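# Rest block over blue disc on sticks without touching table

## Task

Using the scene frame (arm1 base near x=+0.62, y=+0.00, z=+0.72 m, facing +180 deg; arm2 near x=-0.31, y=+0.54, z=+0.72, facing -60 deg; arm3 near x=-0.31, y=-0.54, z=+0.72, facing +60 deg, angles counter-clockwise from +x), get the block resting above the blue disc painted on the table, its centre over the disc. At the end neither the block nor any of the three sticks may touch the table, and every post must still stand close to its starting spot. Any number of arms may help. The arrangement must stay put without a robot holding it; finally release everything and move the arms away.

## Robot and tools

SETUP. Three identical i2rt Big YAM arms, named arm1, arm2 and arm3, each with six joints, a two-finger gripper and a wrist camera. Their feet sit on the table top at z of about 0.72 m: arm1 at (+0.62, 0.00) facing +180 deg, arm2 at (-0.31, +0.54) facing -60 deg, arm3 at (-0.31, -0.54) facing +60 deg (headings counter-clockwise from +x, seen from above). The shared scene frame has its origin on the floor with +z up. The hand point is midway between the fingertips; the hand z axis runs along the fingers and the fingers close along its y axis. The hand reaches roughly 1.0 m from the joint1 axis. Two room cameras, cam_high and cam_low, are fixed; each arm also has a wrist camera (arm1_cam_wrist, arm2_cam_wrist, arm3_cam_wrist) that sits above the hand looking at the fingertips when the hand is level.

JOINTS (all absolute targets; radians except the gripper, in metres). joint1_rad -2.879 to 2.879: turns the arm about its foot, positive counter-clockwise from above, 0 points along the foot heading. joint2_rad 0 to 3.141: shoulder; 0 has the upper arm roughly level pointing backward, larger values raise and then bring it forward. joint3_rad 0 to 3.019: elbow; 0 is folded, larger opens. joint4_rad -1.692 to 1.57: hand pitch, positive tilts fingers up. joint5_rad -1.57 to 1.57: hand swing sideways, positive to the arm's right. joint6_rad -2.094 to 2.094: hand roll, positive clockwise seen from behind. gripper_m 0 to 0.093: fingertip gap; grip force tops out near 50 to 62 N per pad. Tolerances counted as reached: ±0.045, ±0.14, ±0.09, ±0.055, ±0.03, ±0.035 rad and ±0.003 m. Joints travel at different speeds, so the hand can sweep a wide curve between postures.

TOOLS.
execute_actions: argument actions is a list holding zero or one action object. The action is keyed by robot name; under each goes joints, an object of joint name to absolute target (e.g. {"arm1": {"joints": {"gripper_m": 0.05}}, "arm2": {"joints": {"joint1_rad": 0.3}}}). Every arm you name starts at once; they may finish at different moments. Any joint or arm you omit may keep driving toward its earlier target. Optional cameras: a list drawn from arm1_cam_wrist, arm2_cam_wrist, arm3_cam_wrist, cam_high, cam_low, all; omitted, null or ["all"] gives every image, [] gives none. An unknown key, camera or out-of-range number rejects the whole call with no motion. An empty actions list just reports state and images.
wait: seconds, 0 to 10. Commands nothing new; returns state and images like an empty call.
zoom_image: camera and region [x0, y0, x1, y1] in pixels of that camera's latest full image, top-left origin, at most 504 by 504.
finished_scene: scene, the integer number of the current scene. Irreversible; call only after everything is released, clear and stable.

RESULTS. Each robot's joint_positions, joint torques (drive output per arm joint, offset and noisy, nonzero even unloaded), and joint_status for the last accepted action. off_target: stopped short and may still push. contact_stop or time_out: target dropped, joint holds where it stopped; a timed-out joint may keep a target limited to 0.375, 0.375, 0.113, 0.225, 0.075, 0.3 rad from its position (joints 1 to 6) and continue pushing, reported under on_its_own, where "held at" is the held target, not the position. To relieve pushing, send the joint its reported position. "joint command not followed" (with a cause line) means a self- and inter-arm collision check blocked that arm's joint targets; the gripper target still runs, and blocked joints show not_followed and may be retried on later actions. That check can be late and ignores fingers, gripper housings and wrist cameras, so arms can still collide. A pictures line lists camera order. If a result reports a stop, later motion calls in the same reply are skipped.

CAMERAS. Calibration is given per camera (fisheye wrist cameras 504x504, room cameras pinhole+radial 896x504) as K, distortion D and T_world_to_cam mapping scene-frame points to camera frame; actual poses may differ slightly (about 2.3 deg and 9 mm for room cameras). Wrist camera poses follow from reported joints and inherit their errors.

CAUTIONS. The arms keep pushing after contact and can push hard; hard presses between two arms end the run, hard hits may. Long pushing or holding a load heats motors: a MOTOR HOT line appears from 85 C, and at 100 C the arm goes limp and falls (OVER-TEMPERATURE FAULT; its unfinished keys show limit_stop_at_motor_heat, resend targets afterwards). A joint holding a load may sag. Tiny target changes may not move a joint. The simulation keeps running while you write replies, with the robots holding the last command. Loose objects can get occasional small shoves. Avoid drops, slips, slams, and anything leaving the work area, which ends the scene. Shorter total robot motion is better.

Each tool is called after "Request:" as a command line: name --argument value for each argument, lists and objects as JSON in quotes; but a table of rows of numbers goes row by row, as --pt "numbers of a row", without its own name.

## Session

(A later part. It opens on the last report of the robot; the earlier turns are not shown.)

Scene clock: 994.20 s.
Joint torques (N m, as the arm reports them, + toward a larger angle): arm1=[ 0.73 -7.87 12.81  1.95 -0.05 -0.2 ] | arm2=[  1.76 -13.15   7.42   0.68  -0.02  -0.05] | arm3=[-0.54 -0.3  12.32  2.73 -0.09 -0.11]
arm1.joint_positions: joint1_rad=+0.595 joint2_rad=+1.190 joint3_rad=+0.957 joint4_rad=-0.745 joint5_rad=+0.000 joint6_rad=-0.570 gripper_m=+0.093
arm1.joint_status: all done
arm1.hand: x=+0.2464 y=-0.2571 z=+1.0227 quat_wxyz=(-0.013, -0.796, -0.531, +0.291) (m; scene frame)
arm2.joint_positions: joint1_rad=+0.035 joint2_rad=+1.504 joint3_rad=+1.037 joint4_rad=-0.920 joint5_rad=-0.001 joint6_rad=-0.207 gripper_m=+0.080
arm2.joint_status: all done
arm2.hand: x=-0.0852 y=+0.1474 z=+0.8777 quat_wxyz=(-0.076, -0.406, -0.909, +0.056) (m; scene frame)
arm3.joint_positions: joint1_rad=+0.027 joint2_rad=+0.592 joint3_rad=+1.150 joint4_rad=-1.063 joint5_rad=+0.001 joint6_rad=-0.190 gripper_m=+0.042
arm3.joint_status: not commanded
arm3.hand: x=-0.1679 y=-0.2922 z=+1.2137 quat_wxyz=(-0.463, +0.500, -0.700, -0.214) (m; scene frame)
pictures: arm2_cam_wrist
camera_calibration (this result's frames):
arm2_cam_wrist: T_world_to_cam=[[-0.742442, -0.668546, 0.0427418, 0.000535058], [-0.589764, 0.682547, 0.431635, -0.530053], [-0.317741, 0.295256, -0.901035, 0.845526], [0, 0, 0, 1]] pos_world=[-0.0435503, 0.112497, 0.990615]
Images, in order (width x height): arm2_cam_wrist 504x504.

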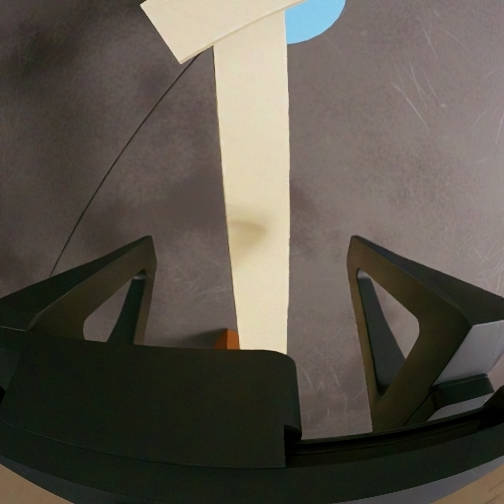

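Request:
execute_actions --actions '[{"arm1":{"joints":{"joint2_rad":1.70}},"arm2":{"joints":{"joint2_rad":1.58,"joint6_rad":-0.165}}}]' --cameras '["arm2_cam_wrist","arm1_cam_wrist"]'

Request:
execute_actions --actions '[{"arm2":{"joints":{"gripper_m":0.022}}}]' --cameras '["arm2_cam_wrist","cam_high","cam_low"]'

Request:
zoom_image --camera "cam_high" --region '[370, 180, 530, 305]'

Scene clock: 1005.90 s.
Joint torques (N m, as the arm reports them, + toward a larger angle): arm1=[  0.78 -13.88   8.82   0.88  -0.05  -0.2 ] | arm2=[  1.68 -14.1    6.97   0.56  -0.01   0.07] | arm3=[-0.56 -0.29 12.32  2.74 -0.08 -0.11]
arm1.joint_positions: joint1_rad=+0.595 joint2_rad=+1.718 joint3_rad=+0.975 joint4_rad=-0.740 joint5_rad=+0.000 joint6_rad=-0.570 gripper_m=+0.093
arm1.joint_status: all done
arm1.hand: x=+0.2534 y=-0.2562 z=+0.7993 quat_wxyz=(-0.008, -0.830, -0.556, +0.043) (m; scene frame)
arm2.joint_positions: joint1_rad=+0.035 joint2_rad=+1.593 joint3_rad=+1.037 joint4_rad=-0.920 joint5_rad=-0.001 joint6_rad=-0.174 gripper_m=+0.080
arm2.joint_status: all done
arm2.hand: x=-0.0874 y=+0.1510 z=+0.8398 quat_wxyz=(-0.040, -0.423, -0.905, +0.030) (m; scene frame)
arm3.joint_positions: joint1_rad=+0.027 joint2_rad=+0.592 joint3_rad=+1.150 joint4_rad=-1.063 joint5_rad=+0.001 joint6_rad=-0.190 gripper_m=+0.042
arm3.joint_status: not commanded
arm3.hand: x=-0.1679 y=-0.2922 z=+1.2137 quat_wxyz=(-0.463, +0.500, -0.700, -0.214) (m; scene frame)
pictures: arm1_cam_wrist, arm2_cam_wrist
camera_calibration (this result's frames):
arm1_cam_wrist: T_world_to_cam=[[-0.92664, 0.374531, 0.0326237, 0.304515], [0.334454, 0.781622, 0.526505, -0.30166], [0.171693, 0.498792, -0.849546, 0.882946], [0, 0, 0, 1]] pos_world=[0.231472, -0.318673, 0.898994]
arm2_cam_wrist: T_world_to_cam=[[-0.763216, -0.645808, 0.0208274, 0.0160721], [-0.548275, 0.664334, 0.507991, -0.575225], [-0.341901, 0.376288, -0.861111, 0.761693], [0, 0, 0, 1]] pos_world=[-0.0426914, 0.105905, 0.947777]
Images, in order (width x height): arm1_cam_wrist 504x504, arm2_cam_wrist 504x504.

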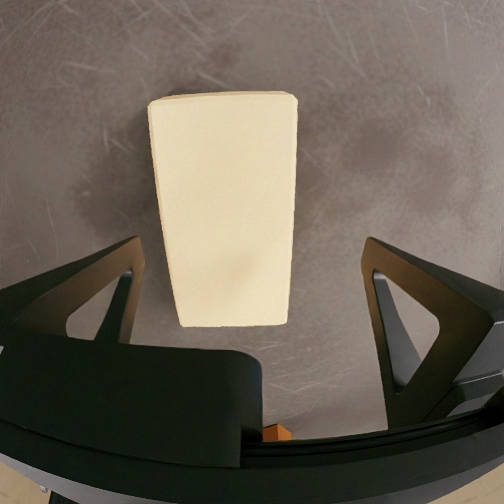

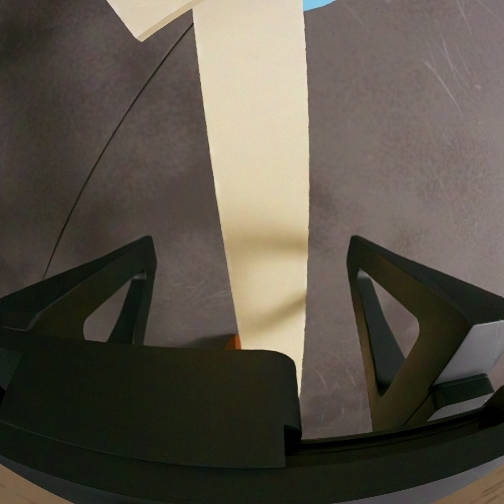

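Scene clock: 1006.53 s.
Joint torques (N m, as the arm reports them, + toward a larger angle): arm1=[  0.77 -13.19   8.91   0.95  -0.05  -0.22] | arm2=[  1.47 -14.     6.95   0.57  -0.13   0.07] | arm3=[-0.61 -0.44 12.3   2.68 -0.07 -0.12]
arm1.joint_positions: joint1_rad=+0.595 joint2_rad=+1.718 joint3_rad=+0.975 joint4_rad=-0.740 joint5_rad=+0.000 joint6_rad=-0.570 gripper_m=+0.093
arm1.joint_status: not commanded
arm1.hand: x=+0.2534 y=-0.2562 z=+0.7993 quat_wxyz=(-0.008, -0.830, -0.556, +0.043) (m; scene frame)
arm2.joint_positions: joint1_rad=+0.035 joint2_rad=+1.593 joint3_rad=+1.037 joint4_rad=-0.920 joint5_rad=+0.002 joint6_rad=-0.175 gripper_m=+0.027
arm2.joint_status: gripper_m off_target (ended at +0.027, target +0.022)
arm2.hand: x=-0.0879 y=+0.1507 z=+0.8398 quat_wxyz=(-0.040, -0.422, -0.905, +0.031) (m; scene frame)
arm3.joint_positions: joint1_rad=+0.027 joint2_rad=+0.592 joint3_rad=+1.150 joint4_rad=-1.063 joint5_rad=+0.001 joint6_rad=-0.190 gripper_m=+0.042
arm3.joint_status: not commanded
arm3.hand: x=-0.1679 y=-0.2922 z=+1.2137 quat_wxyz=(-0.463, +0.500, -0.700, -0.214) (m; scene frame)
pictures: arm2_cam_wrist, cam_high, cam_low
camera_calibration (this result's frames):
arm2_cam_wrist: T_world_to_cam=[[-0.762616, -0.646408, 0.0239264, 0.0130968], [-0.547441, 0.664676, 0.508443, -0.575659], [-0.344565, 0.374648, -0.860763, 0.76136], [0, 0, 0, 1]] pos_world=[-0.0428134, 0.10585, 0.947727]
Images, in order (width x height): arm2_cam_wrist 504x504, cam_high 896x504, cam_low 896x504.

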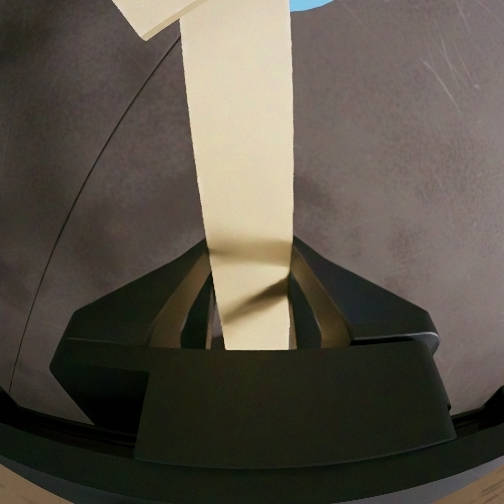

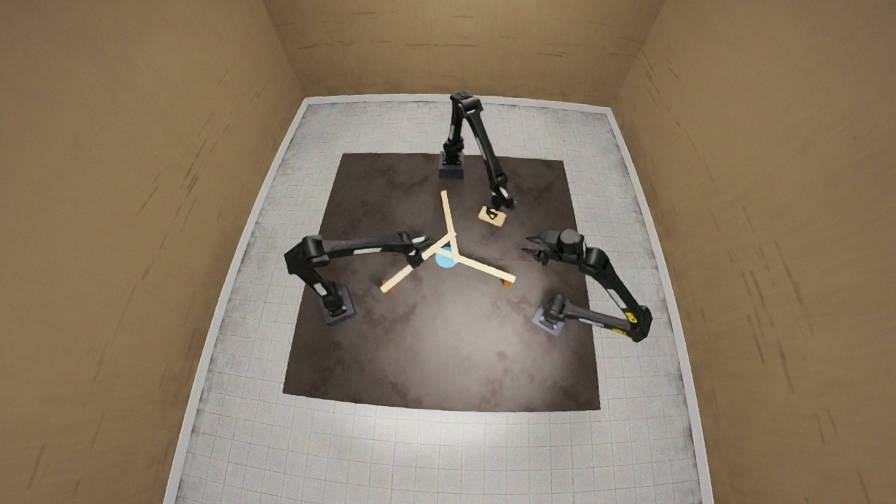

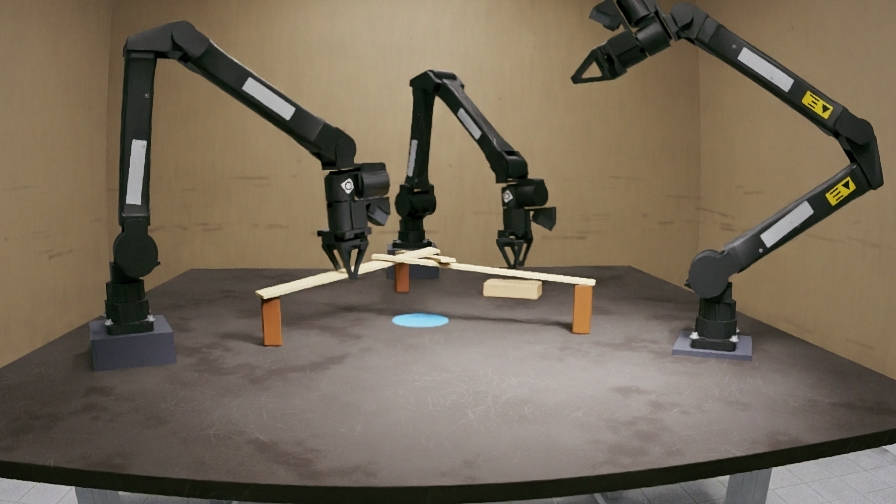

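Region (370, 180, 530, 305) of cam_high's 896x504 image, scaled by 3.150, with more detail than that image has; it fills the top 394 rows of this view, and the rest is white.

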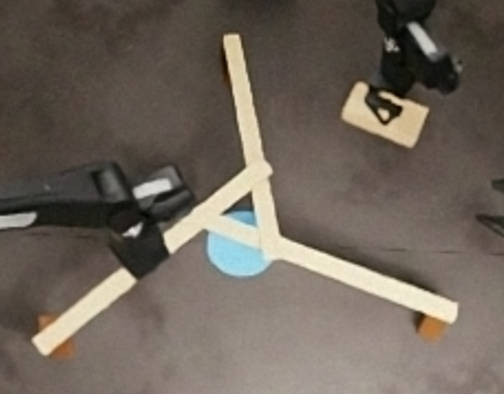

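Request:
execute_actions --actions '[{"arm1":{"joints":{"joint2_rad":1.80}},"arm2":{"joints":{"joint2_rad":1.55,"joint4_rad":-0.945}}}]' --cameras '["arm1_cam_wrist","cam_low"]'

Request:
zoom_image --camera "cam_low" --region '[240, 230, 480, 350]'

Scene clock: 1014.83 s.
Joint torques (N m, as the arm reports them, + toward a larger angle): arm1=[  0.66 -13.23   8.12   0.77  -0.05  -0.21] | arm2=[  1.79 -14.94   7.08   0.56  -0.14   0.07] | arm3=[-0.62 -0.37 12.31  2.69 -0.08 -0.12]
arm1.joint_positions: joint1_rad=+0.595 joint2_rad=+1.803 joint3_rad=+0.977 joint4_rad=-0.740 joint5_rad=+0.000 joint6_rad=-0.570 gripper_m=+0.093
arm1.joint_status: all done
arm1.hand: x=+0.2637 y=-0.2496 z=+0.7642 quat_wxyz=(-0.007, -0.831, -0.557, +0.002) (m; scene frame)
arm2.joint_positions: joint1_rad=+0.035 joint2_rad=+1.574 joint3_rad=+1.037 joint4_rad=-0.938 joint5_rad=+0.002 joint6_rad=-0.173 gripper_m=+0.027
arm2.joint_status: all done
arm2.hand: x=-0.0894 y=+0.1535 z=+0.8474 quat_wxyz=(-0.040, -0.423, -0.905, +0.031) (m; scene frame)
arm3.joint_positions: joint1_rad=+0.027 joint2_rad=+0.592 joint3_rad=+1.150 joint4_rad=-1.063 joint5_rad=+0.001 joint6_rad=-0.190 gripper_m=+0.042
arm3.joint_status: not commanded
arm3.hand: x=-0.1679 y=-0.2922 z=+1.2137 quat_wxyz=(-0.463, +0.500, -0.700, -0.214) (m; scene frame)
pictures: arm1_cam_wrist, cam_low
camera_calibration (this result's frames):
arm1_cam_wrist: T_world_to_cam=[[-0.927775, 0.37293, -0.0125388, 0.347184], [0.295834, 0.755626, 0.58439, -0.332336], [0.227411, 0.538473, -0.811376, 0.814072], [0, 0, 0, 1]] pos_world=[0.235297, -0.316709, 0.859086]
Images, in order (width x height): arm1_cam_wrist 504x504, cam_low 896x504.

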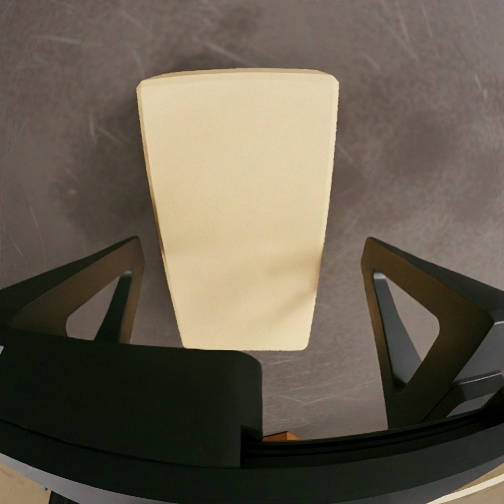

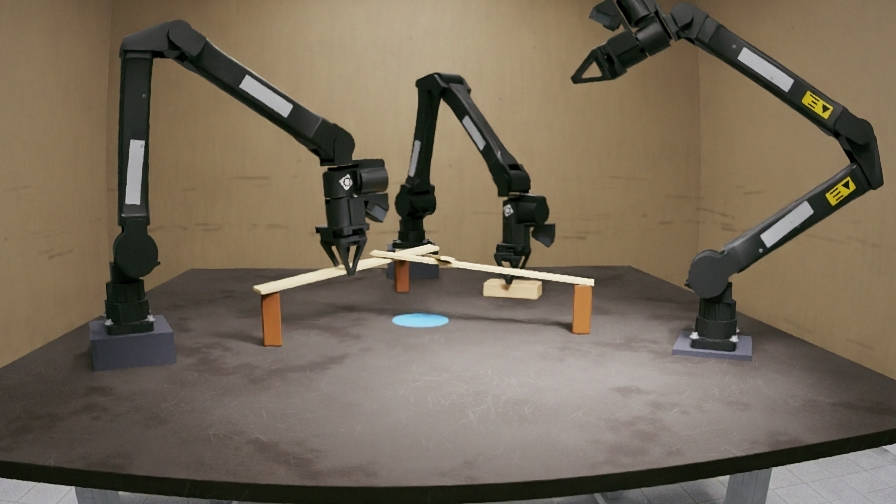

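Region (240, 230, 480, 350) of cam_low's 896x504 image, scaled by 2.100, with more detail than that image has.

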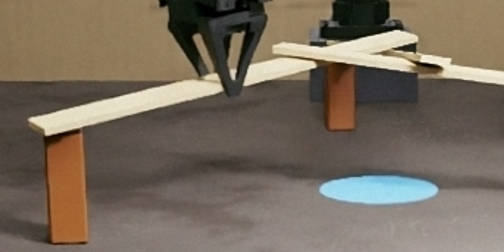

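Request:
execute_actions --actions '[{"arm1":{"joints":{"joint2_rad":1.84,"joint4_rad":-0.71}},"arm2":{"joints":{"joint6_rad":-0.115}}}]' --cameras '["cam_high","cam_low","arm2_cam_wrist"]'

Request:
zoom_image --camera "cam_high" --region '[370, 180, 530, 305]'

Request:
zoom_image --camera "cam_low" --region '[240, 230, 480, 350]'

Scene clock: 1022.40 s.
Joint torques (N m, as the arm reports them, + toward a larger angle): arm1=[  0.87 -13.62   7.95   0.84  -0.04  -0.2 ] | arm2=[  1.9  -14.8    7.07   0.58  -0.11   0.06] | arm3=[-0.65 -0.32 12.34  2.72 -0.08 -0.12]
arm1.joint_positions: joint1_rad=+0.595 joint2_rad=+1.830 joint3_rad=+0.977 joint4_rad=-0.722 joint5_rad=+0.000 joint6_rad=-0.570 gripper_m=+0.093
arm1.joint_status: all done
arm1.hand: x=+0.2643 y=-0.2494 z=+0.7529 quat_wxyz=(-0.007, -0.831, -0.557, -0.003) (m; scene frame)
arm2.joint_positions: joint1_rad=+0.035 joint2_rad=+1.574 joint3_rad=+1.037 joint4_rad=-0.938 joint5_rad=+0.002 joint6_rad=-0.125 gripper_m=+0.027
arm2.joint_status: all done
arm2.hand: x=-0.0894 y=+0.1535 z=+0.8474 quat_wxyz=(-0.041, -0.445, -0.894, +0.030) (m; scene frame)
arm3.joint_positions: joint1_rad=+0.027 joint2_rad=+0.592 joint3_rad=+1.150 joint4_rad=-1.063 joint5_rad=+0.001 joint6_rad=-0.190 gripper_m=+0.042
arm3.joint_status: not commanded
arm3.hand: x=-0.1679 y=-0.2922 z=+1.2137 quat_wxyz=(-0.463, +0.500, -0.700, -0.214) (m; scene frame)
pictures: arm2_cam_wrist, cam_high, cam_low
camera_calibration (this result's frames):
arm2_cam_wrist: T_world_to_cam=[[-0.793907, -0.607737, 0.0191778, 0.00879858], [-0.516312, 0.690463, 0.506638, -0.58188], [-0.321144, 0.392322, -0.861946, 0.766726], [0, 0, 0, 1]] pos_world=[-0.0472169, 0.106311, 0.95551]
Images, in order (width x height): arm2_cam_wrist 504x504, cam_high 896x504, cam_low 896x504.

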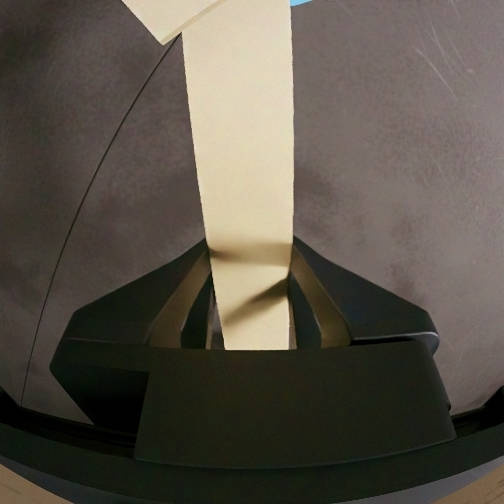

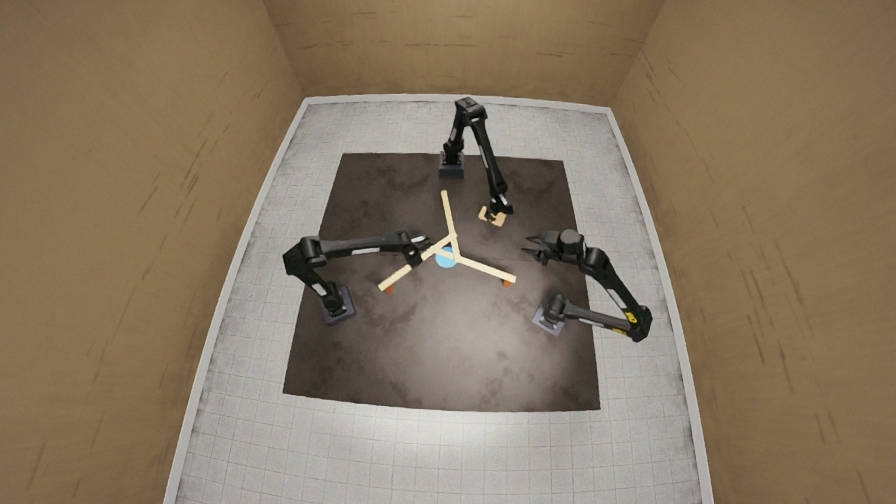

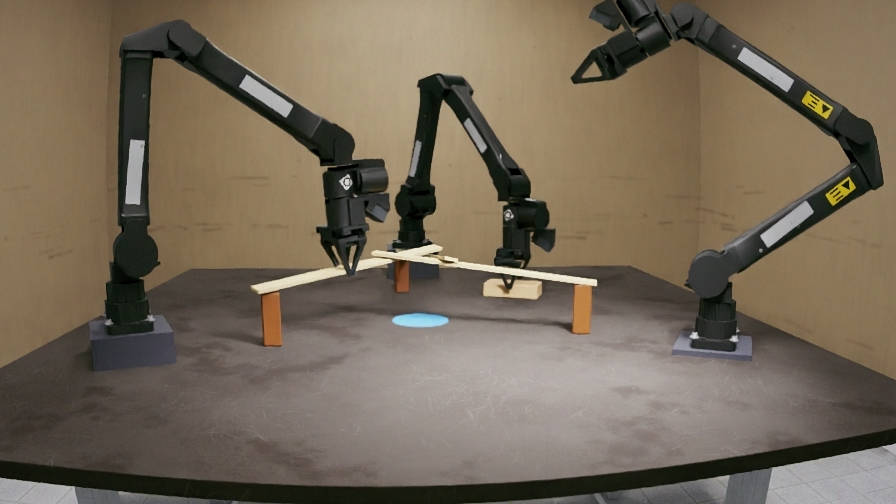

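Region (370, 180, 530, 305) of cam_high's 896x504 image, scaled by 3.150, with more detail than that image has; it fills the top 394 rows of this view, and the rest is white.

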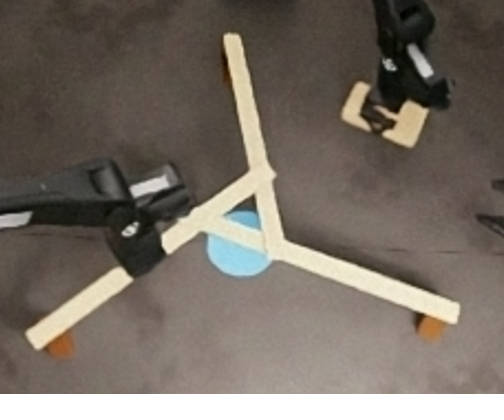

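Region (240, 230, 480, 350) of cam_low's 896x504 image, scaled by 2.100, with more detail than that image has.

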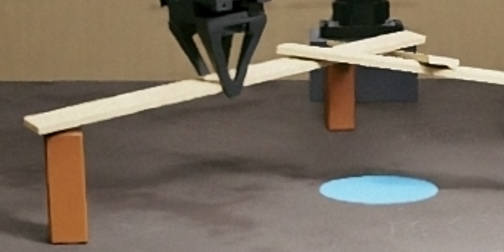

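Request:
execute_actions --actions '[{"arm1":{"joints":{"gripper_m":0.06}},"arm2":{"joints":{"joint2_rad":1.605,"joint3_rad":1.125}}}]' --cameras '["cam_high","cam_low","arm2_cam_wrist"]'

Request:
zoom_image --camera "cam_high" --region '[370, 180, 530, 305]'

Request:
zoom_image --camera "cam_low" --region '[240, 230, 480, 350]'

Scene clock: 1035.47 s.
Joint torques (N m, as the arm reports them, + toward a larger angle): arm1=[  0.93 -12.39   7.89   0.78  -0.01  -0.22] | arm2=[  1.98 -13.65  10.59   0.64  -0.12   0.06] | arm3=[-0.76 -0.35 12.33  2.7  -0.08 -0.12]
arm1.joint_positions: joint1_rad=+0.595 joint2_rad=+1.830 joint3_rad=+0.977 joint4_rad=-0.721 joint5_rad=-0.002 joint6_rad=-0.571 gripper_m=+0.068
arm1.joint_status: gripper_m off_target (ended at +0.068, target +0.060)
arm1.hand: x=+0.2643 y=-0.2498 z=+0.7527 quat_wxyz=(-0.008, -0.830, -0.557, -0.003) (m; scene frame)
arm2.joint_positions: joint1_rad=+0.035 joint2_rad=+1.611 joint3_rad=+1.067 joint4_rad=-0.941 joint5_rad=+0.002 joint6_rad=-0.123 gripper_m=+0.027
arm2.joint_status: all done
arm2.hand: x=-0.0843 y=+0.1445 z=+0.8419 quat_wxyz=(-0.037, -0.445, -0.894, +0.027) (m; scene frame)
arm3.joint_positions: joint1_rad=+0.027 joint2_rad=+0.592 joint3_rad=+1.150 joint4_rad=-1.063 joint5_rad=+0.001 joint6_rad=-0.190 gripper_m=+0.042
arm3.joint_status: not commanded
arm3.hand: x=-0.1679 y=-0.2922 z=+1.2137 quat_wxyz=(-0.463, +0.500, -0.700, -0.214) (m; scene frame)
pictures: arm2_cam_wrist, cam_high, cam_low
camera_calibration (this result's frames):
arm2_cam_wrist: T_world_to_cam=[[-0.794761, -0.606663, 0.0177526, 0.00851653], [-0.512778, 0.686839, 0.515083, -0.576507], [-0.324675, 0.400265, -0.856956, 0.761476], [0, 0, 0, 1]] pos_world=[-0.0416193, 0.0963423, 0.949349]
Images, in order (width x height): arm2_cam_wrist 504x504, cam_high 896x504, cam_low 896x504.

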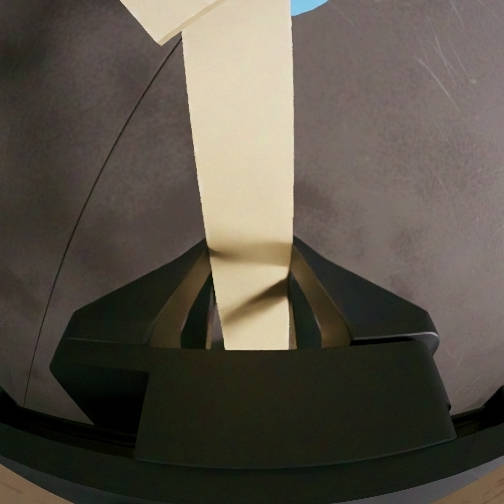

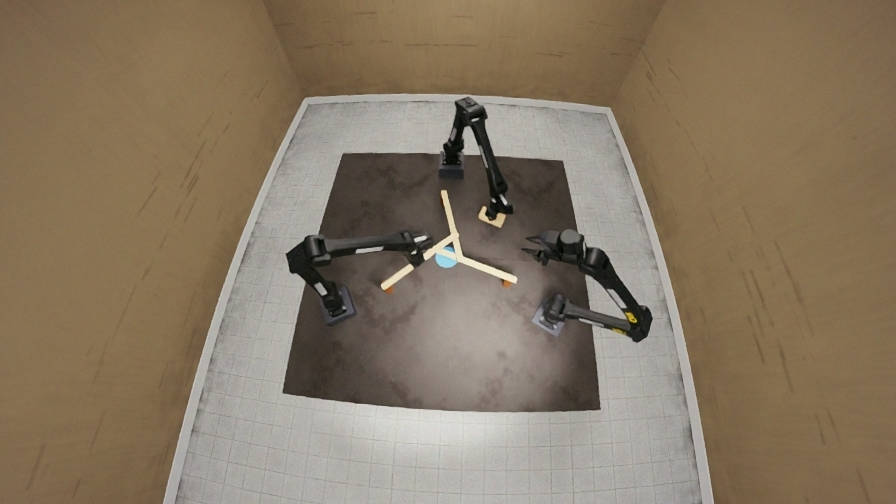

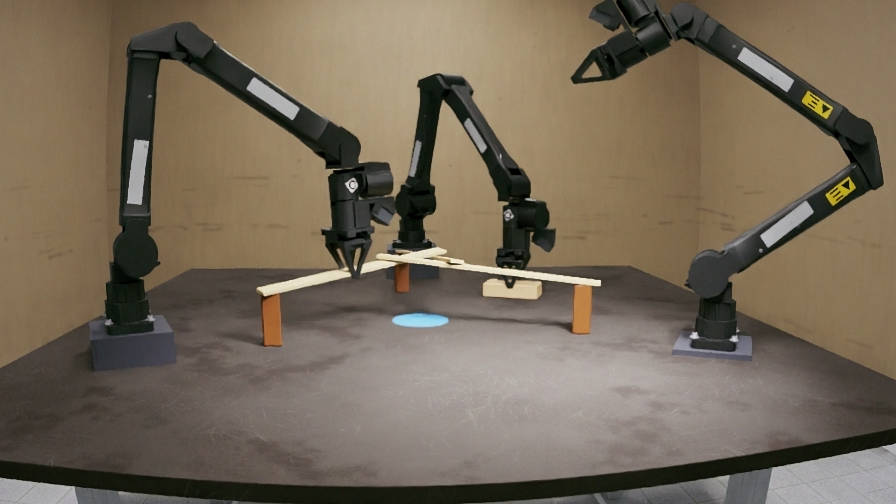

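Region (370, 180, 530, 305) of cam_high's 896x504 image, scaled by 3.150, with more detail than that image has; it fills the top 394 rows of this view, and the rest is white.

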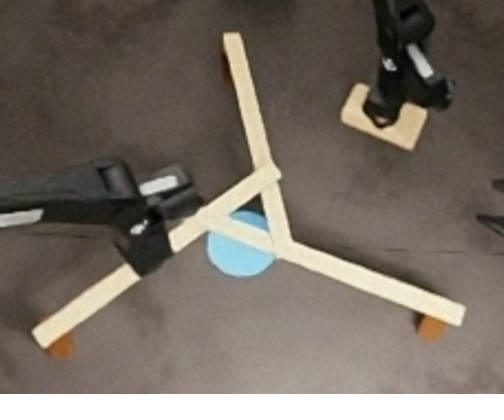

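Region (240, 230, 480, 350) of cam_low's 896x504 image, scaled by 2.100, with more detail than that image has.

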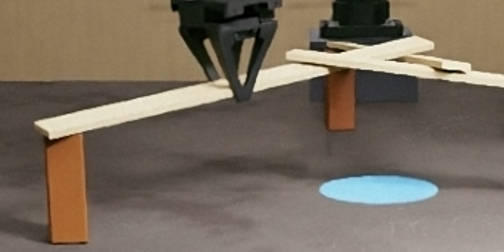

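Request:
execute_actions --actions '[{"arm3":{"joints":{"joint2_rad":1.37,"joint3_rad":1.04,"joint4_rad":-1.04,"gripper_m":0.07}},"arm1":{"joints":{"joint2_rad":1.3,"joint4_rad":-1.24}}}]' --cameras '["arm3_cam_wrist","cam_low"]'

Scene clock: 1050.10 s.
Joint torques (N m, as the arm reports them, + toward a larger angle): arm1=[ 0.84 -8.56 10.31 -0.1   0.   -0.2 ] | arm2=[  1.76 -13.9   10.57   0.61  -0.13   0.07] | arm3=[ -0.55 -11.93   9.2    1.43  -0.09  -0.13]
arm1.joint_positions: joint1_rad=+0.595 joint2_rad=+1.298 joint3_rad=+0.977 joint4_rad=-1.231 joint5_rad=-0.002 joint6_rad=-0.571 gripper_m=+0.068
arm1.joint_status: all done
arm1.hand: x=+0.3300 y=-0.2002 z=+0.9548 quat_wxyz=(-0.008, -0.830, -0.557, +0.009) (m; scene frame)
arm2.joint_positions: joint1_rad=+0.035 joint2_rad=+1.611 joint3_rad=+1.067 joint4_rad=-0.941 joint5_rad=+0.002 joint6_rad=-0.123 gripper_m=+0.027
arm2.joint_status: not commanded
arm2.hand: x=-0.0843 y=+0.1445 z=+0.8419 quat_wxyz=(-0.037, -0.445, -0.894, +0.027) (m; scene frame)
arm3.joint_positions: joint1_rad=+0.027 joint2_rad=+1.365 joint3_rad=+1.042 joint4_rad=-1.054 joint5_rad=+0.001 joint6_rad=-0.190 gripper_m=+0.070
arm3.joint_status: all done
arm3.hand: x=-0.1008 y=-0.1726 z=+0.8850 quat_wxyz=(-0.089, +0.579, -0.810, -0.042) (m; scene frame)
pictures: arm3_cam_wrist, cam_low
camera_calibration (this result's frames):
arm3_cam_wrist: T_world_to_cam=[[0.948153, -0.312817, 0.0561413, -0.00959802], [-0.306252, -0.852076, 0.42447, -0.549839], [-0.0849448, -0.419656, -0.9037, 0.845992], [0, 0, 0, 1]] pos_world=[-0.0874265, -0.116481, 0.998452]
Images, in order (width x height): arm3_cam_wrist 504x504, cam_low 896x504.

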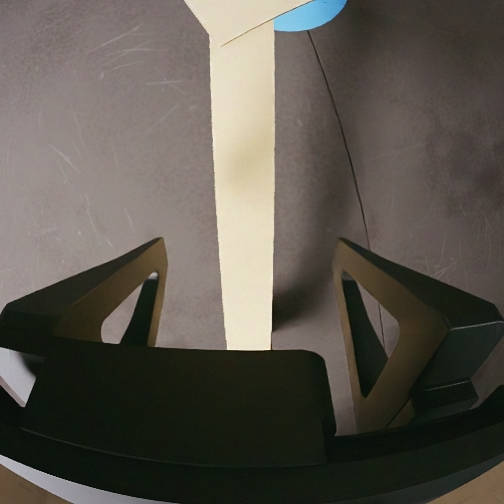

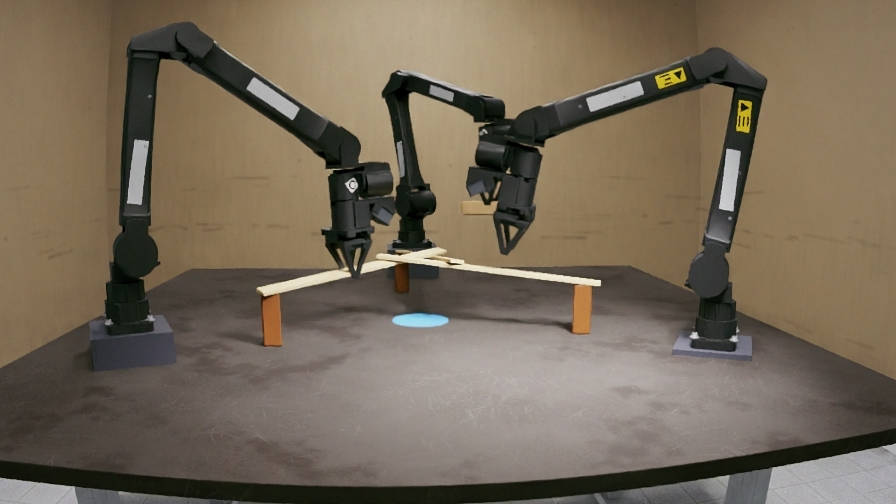

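Request:
execute_actions --actions '[{"arm3":{"joints":{"joint2_rad":1.48}}}]' --cameras '["arm3_cam_wrist"]'

Request:
execute_actions --actions '[{"arm3":{"joints":{"gripper_m":0.022,"joint3_rad":1.10}}}]' --cameras '["arm3_cam_wrist"]'

Scene clock: 1057.23 s.
Joint torques (N m, as the arm reports them, + toward a larger angle): arm1=[ 0.7  -8.86 10.27 -0.13  0.   -0.19] | arm2=[  1.81 -13.91  10.61   0.62  -0.12   0.07] | arm3=[ -0.61 -13.61   8.59   1.13  -0.09  -0.13]
arm1.joint_positions: joint1_rad=+0.595 joint2_rad=+1.298 joint3_rad=+0.977 joint4_rad=-1.231 joint5_rad=-0.002 joint6_rad=-0.571 gripper_m=+0.068
arm1.joint_status: not commanded
arm1.hand: x=+0.3300 y=-0.2002 z=+0.9548 quat_wxyz=(-0.008, -0.830, -0.557, +0.009) (m; scene frame)
arm2.joint_positions: joint1_rad=+0.035 joint2_rad=+1.611 joint3_rad=+1.067 joint4_rad=-0.941 joint5_rad=+0.002 joint6_rad=-0.123 gripper_m=+0.027
arm2.joint_status: not commanded
arm2.hand: x=-0.0843 y=+0.1445 z=+0.8419 quat_wxyz=(-0.037, -0.445, -0.894, +0.027) (m; scene frame)
arm3.joint_positions: joint1_rad=+0.027 joint2_rad=+1.480 joint3_rad=+1.042 joint4_rad=-1.053 joint5_rad=+0.001 joint6_rad=-0.190 gripper_m=+0.070
arm3.joint_status: all done
arm3.hand: x=-0.1008 y=-0.1724 z=+0.8393 quat_wxyz=(-0.038, +0.581, -0.813, -0.018) (m; scene frame)
pictures: arm3_cam_wrist
camera_calibration (this result's frames):
arm3_cam_wrist: T_world_to_cam=[[0.950779, -0.308081, 0.0332564, 0.0133387], [-0.27925, -0.80536, 0.522891, -0.602059], [-0.134309, -0.506441, -0.85175, 0.74131], [0, 0, 0, 1]] pos_world=[-0.0812423, -0.105335, 0.945779]
Images, in order (width x height): arm3_cam_wrist 504x504.

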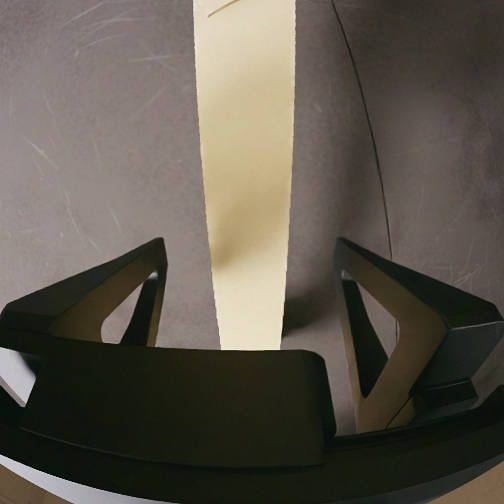

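Scene clock: 1057.83 s.
Joint torques (N m, as the arm reports them, + toward a larger angle): arm1=[ 0.86 -8.68 10.32 -0.16  0.   -0.21] | arm2=[  1.76 -13.91  10.55   0.64  -0.12   0.07] | arm3=[ -0.61 -13.64  13.53   1.15  -0.08  -0.12]
arm1.joint_positions: joint1_rad=+0.595 joint2_rad=+1.298 joint3_rad=+0.977 joint4_rad=-1.231 joint5_rad=-0.002 joint6_rad=-0.571 gripper_m=+0.068
arm1.joint_status: not commanded
arm1.hand: x=+0.3300 y=-0.2002 z=+0.9548 quat_wxyz=(-0.008, -0.830, -0.557, +0.009) (m; scene frame)
arm2.joint_positions: joint1_rad=+0.035 joint2_rad=+1.611 joint3_rad=+1.067 joint4_rad=-0.941 joint5_rad=+0.002 joint6_rad=-0.123 gripper_m=+0.027
arm2.joint_status: not commanded
arm2.hand: x=-0.0843 y=+0.1445 z=+0.8419 quat_wxyz=(-0.037, -0.445, -0.894, +0.027) (m; scene frame)
arm3.joint_positions: joint1_rad=+0.027 joint2_rad=+1.480 joint3_rad=+1.042 joint4_rad=-1.053 joint5_rad=+0.001 joint6_rad=-0.190 gripper_m=+0.027
arm3.joint_status: gripper_m off_target (ended at +0.027, target +0.022); the others done
arm3.hand: x=-0.1008 y=-0.1723 z=+0.8393 quat_wxyz=(-0.037, +0.581, -0.813, -0.018) (m; scene frame)
pictures: arm3_cam_wrist
camera_calibration (this result's frames):
arm3_cam_wrist: T_world_to_cam=[[0.950916, -0.307695, 0.0329158, 0.013769], [-0.27876, -0.805565, 0.522836, -0.601988], [-0.134358, -0.506348, -0.851798, 0.74137], [0, 0, 0, 1]] pos_world=[-0.0812947, -0.105313, 0.945785]
Images, in order (width x height): arm3_cam_wrist 504x504.

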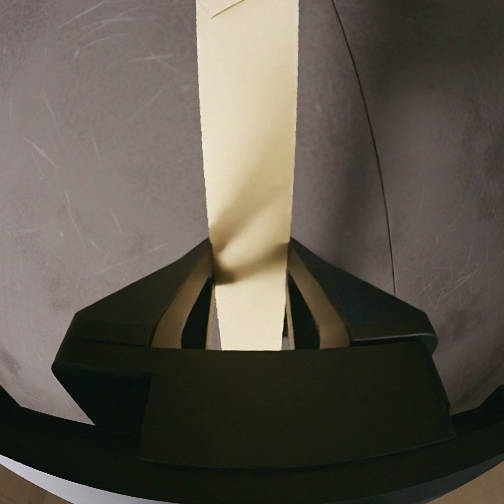

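Request:
execute_actions --actions '[{"arm3":{"joints":{"joint2_rad":1.525,"joint3_rad":1.175,"joint4_rad":-1.08}}}]' --cameras '["cam_high","cam_low"]'

Request:
zoom_image --camera "cam_high" --region '[370, 180, 530, 305]'

Request:
zoom_image --camera "cam_low" --region '[240, 200, 610, 340]'

Scene clock: 1067.70 s.
Joint torques (N m, as the arm reports them, + toward a larger angle): arm1=[ 0.83 -8.65 10.32 -0.07  0.   -0.19] | arm2=[  1.93 -13.7   10.32   0.61  -0.09   0.06] | arm3=[ -0.6  -13.33  14.92   0.21  -0.07  -0.12]
arm1.joint_positions: joint1_rad=+0.595 joint2_rad=+1.298 joint3_rad=+0.977 joint4_rad=-1.231 joint5_rad=-0.002 joint6_rad=-0.571 gripper_m=+0.068
arm1.joint_status: not commanded
arm1.hand: x=+0.3300 y=-0.2002 z=+0.9548 quat_wxyz=(-0.008, -0.830, -0.557, +0.009) (m; scene frame)
arm2.joint_positions: joint1_rad=+0.035 joint2_rad=+1.611 joint3_rad=+1.072 joint4_rad=-0.941 joint5_rad=+0.001 joint6_rad=-0.123 gripper_m=+0.027
arm2.joint_status: not commanded
arm2.hand: x=-0.0831 y=+0.1427 z=+0.8436 quat_wxyz=(-0.039, -0.445, -0.894, +0.028) (m; scene frame)
arm3.joint_positions: joint1_rad=+0.027 joint2_rad=+1.512 joint3_rad=+1.103 joint4_rad=-1.071 joint5_rad=+0.001 joint6_rad=-0.190 gripper_m=+0.027
arm3.joint_status: all done
arm3.hand: x=-0.0912 y=-0.1555 z=+0.8481 quat_wxyz=(-0.042, +0.581, -0.812, -0.021) (m; scene frame)
pictures: cam_high, cam_low
Images, in order (width x height): cam_high 896x504, cam_low 896x504.

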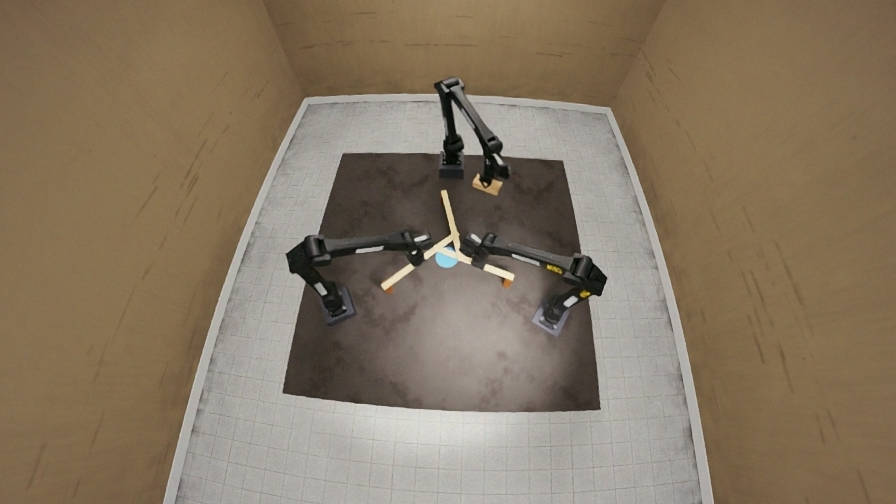

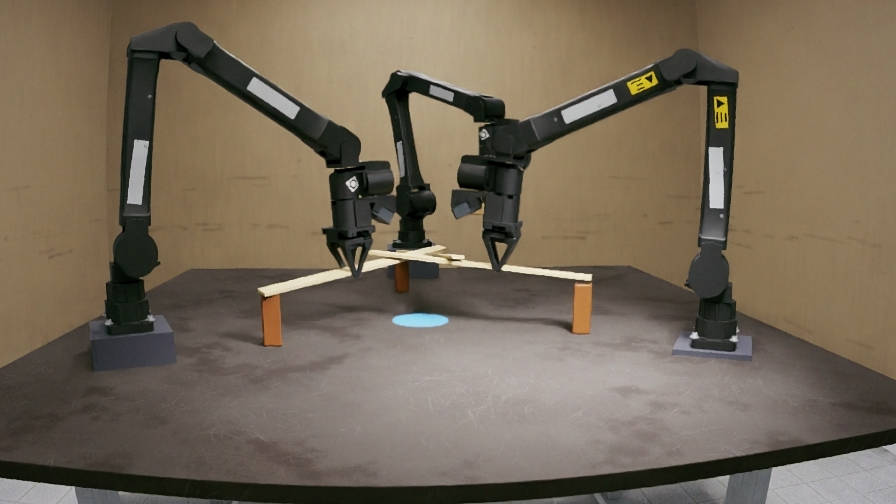

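Region (370, 180, 530, 305) of cam_high's 896x504 image, scaled by 3.150, with more detail than that image has; it fills the top 394 rows of this view, and the rest is white.

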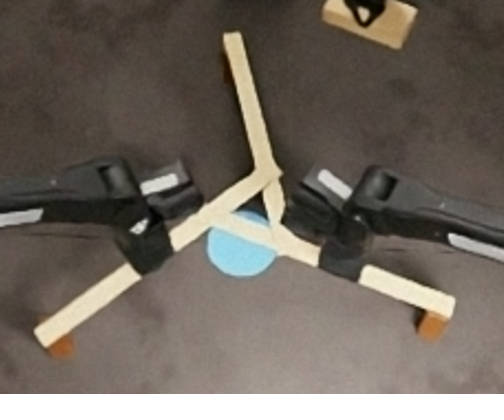

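Region (240, 200, 610, 340) of cam_low's 896x504 image, scaled by 1.362, with more detail than that image has; it fills the top 191 rows of this view, and the rest is white.

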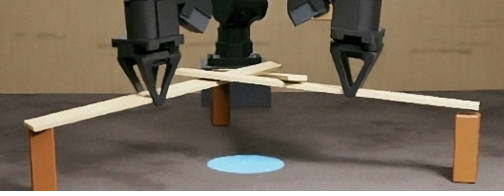

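Request:
execute_actions --actions '[{"arm3":{"joints":{"joint2_rad":1.545}}}]' --cameras '[]'

Request:
execute_actions --actions '[{"arm3":{"joints":{"gripper_m":0.034}},"arm2":{"joints":{"gripper_m":0.034}}}]' --cameras '["cam_low","arm2_cam_wrist","arm3_cam_wrist"]'

Scene clock: 1074.03 s.
Joint torques (N m, as the arm reports them, + toward a larger angle): arm1=[ 0.82 -8.77 10.32 -0.1   0.   -0.21] | arm2=[  1.96 -13.97  10.26   0.6   -0.09   0.07] | arm3=[ -0.61 -13.1   14.7    0.18  -0.07  -0.12]
arm1.joint_positions: joint1_rad=+0.595 joint2_rad=+1.298 joint3_rad=+0.977 joint4_rad=-1.231 joint5_rad=-0.002 joint6_rad=-0.571 gripper_m=+0.068
arm1.joint_status: not commanded
arm1.hand: x=+0.3300 y=-0.2002 z=+0.9548 quat_wxyz=(-0.008, -0.830, -0.557, +0.009) (m; scene frame)
arm2.joint_positions: joint1_rad=+0.035 joint2_rad=+1.611 joint3_rad=+1.072 joint4_rad=-0.941 joint5_rad=+0.001 joint6_rad=-0.123 gripper_m=+0.027
arm2.joint_status: not commanded
arm2.hand: x=-0.0831 y=+0.1427 z=+0.8436 quat_wxyz=(-0.039, -0.445, -0.894, +0.028) (m; scene frame)
arm3.joint_positions: joint1_rad=+0.027 joint2_rad=+1.527 joint3_rad=+1.104 joint4_rad=-1.071 joint5_rad=+0.001 joint6_rad=-0.190 gripper_m=+0.027
arm3.joint_status: all done
arm3.hand: x=-0.0911 y=-0.1552 z=+0.8425 quat_wxyz=(-0.036, +0.581, -0.813, -0.018) (m; scene frame)
pictures: none
No camera images: the call's "cameras" was empty. Leave "cameras" out to get every camera's image.

Scene clock: 1074.60 s.
Joint torques (N m, as the arm reports them, + toward a larger angle): arm1=[ 0.8  -8.69 10.27 -0.07  0.01 -0.21] | arm2=[  1.69 -14.2   10.23   0.62  -0.1    0.06] | arm3=[ -0.67 -12.96  14.37   0.16  -0.07  -0.12]
arm1.joint_positions: joint1_rad=+0.595 joint2_rad=+1.298 joint3_rad=+0.977 joint4_rad=-1.231 joint5_rad=-0.002 joint6_rad=-0.571 gripper_m=+0.068
arm1.joint_status: not commanded
arm1.hand: x=+0.3300 y=-0.2002 z=+0.9548 quat_wxyz=(-0.008, -0.830, -0.557, +0.009) (m; scene frame)
arm2.joint_positions: joint1_rad=+0.035 joint2_rad=+1.611 joint3_rad=+1.072 joint4_rad=-0.941 joint5_rad=+0.001 joint6_rad=-0.123 gripper_m=+0.034
arm2.joint_status: all done
arm2.hand: x=-0.0831 y=+0.1427 z=+0.8436 quat_wxyz=(-0.039, -0.445, -0.894, +0.028) (m; scene frame)
arm3.joint_positions: joint1_rad=+0.027 joint2_rad=+1.527 joint3_rad=+1.108 joint4_rad=-1.071 joint5_rad=+0.001 joint6_rad=-0.190 gripper_m=+0.034
arm3.joint_status: all done
arm3.hand: x=-0.0903 y=-0.1539 z=+0.8439 quat_wxyz=(-0.038, +0.581, -0.813, -0.019) (m; scene frame)
pictures: arm2_cam_wrist, arm3_cam_wrist, cam_low
camera_calibration (this result's frames):
arm2_cam_wrist: T_world_to_cam=[[-0.794993, -0.606363, 0.0176001, 0.0084076], [-0.514203, 0.688989, 0.510774, -0.572322], [-0.321841, 0.397012, -0.859535, 0.766964], [0, 0, 0, 1]] pos_world=[-0.0407654, 0.094928, 0.951412]
arm3_cam_wrist: T_world_to_cam=[[0.950902, -0.307719, 0.0330716, 0.00913449], [-0.27896, -0.805911, 0.522196, -0.586131], [-0.134037, -0.505783, -0.852184, 0.756455], [0, 0, 0, 1]] pos_world=[-0.0708003, -0.0869564, 0.950412]
Images, in order (width x height): arm2_cam_wrist 504x504, arm3_cam_wrist 504x504, cam_low 896x504.

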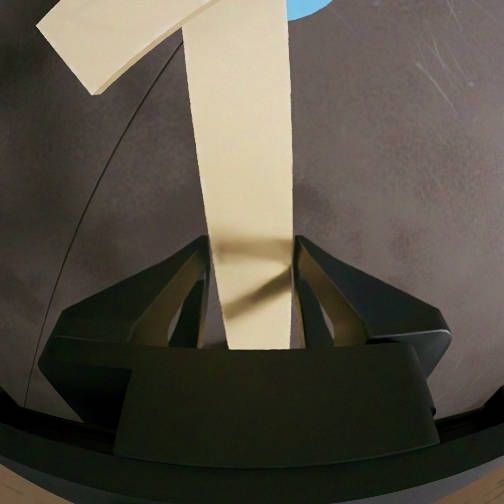

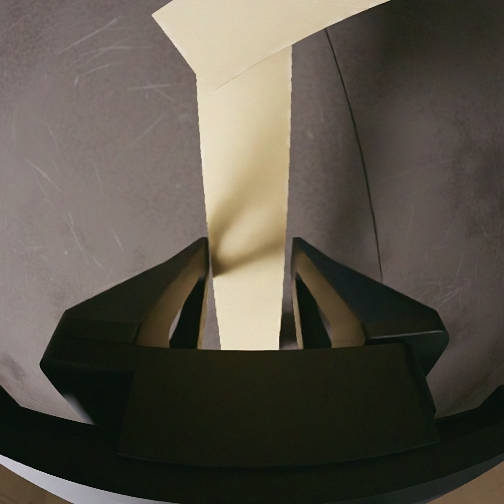

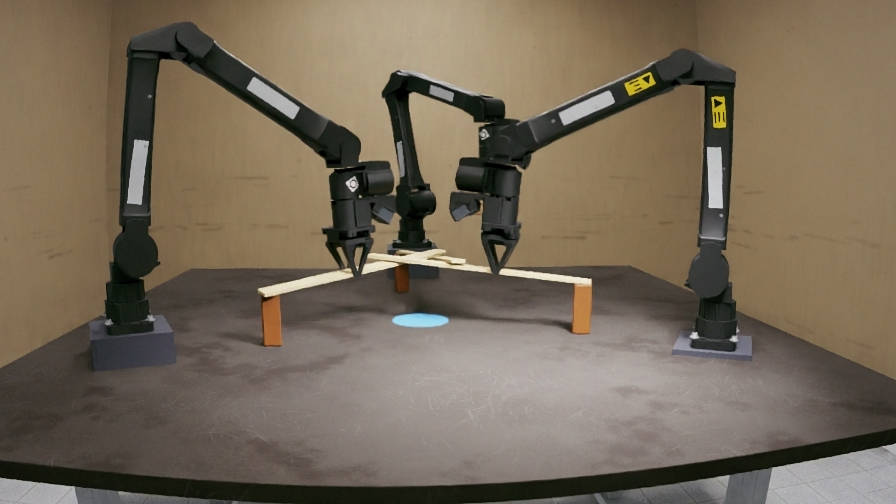

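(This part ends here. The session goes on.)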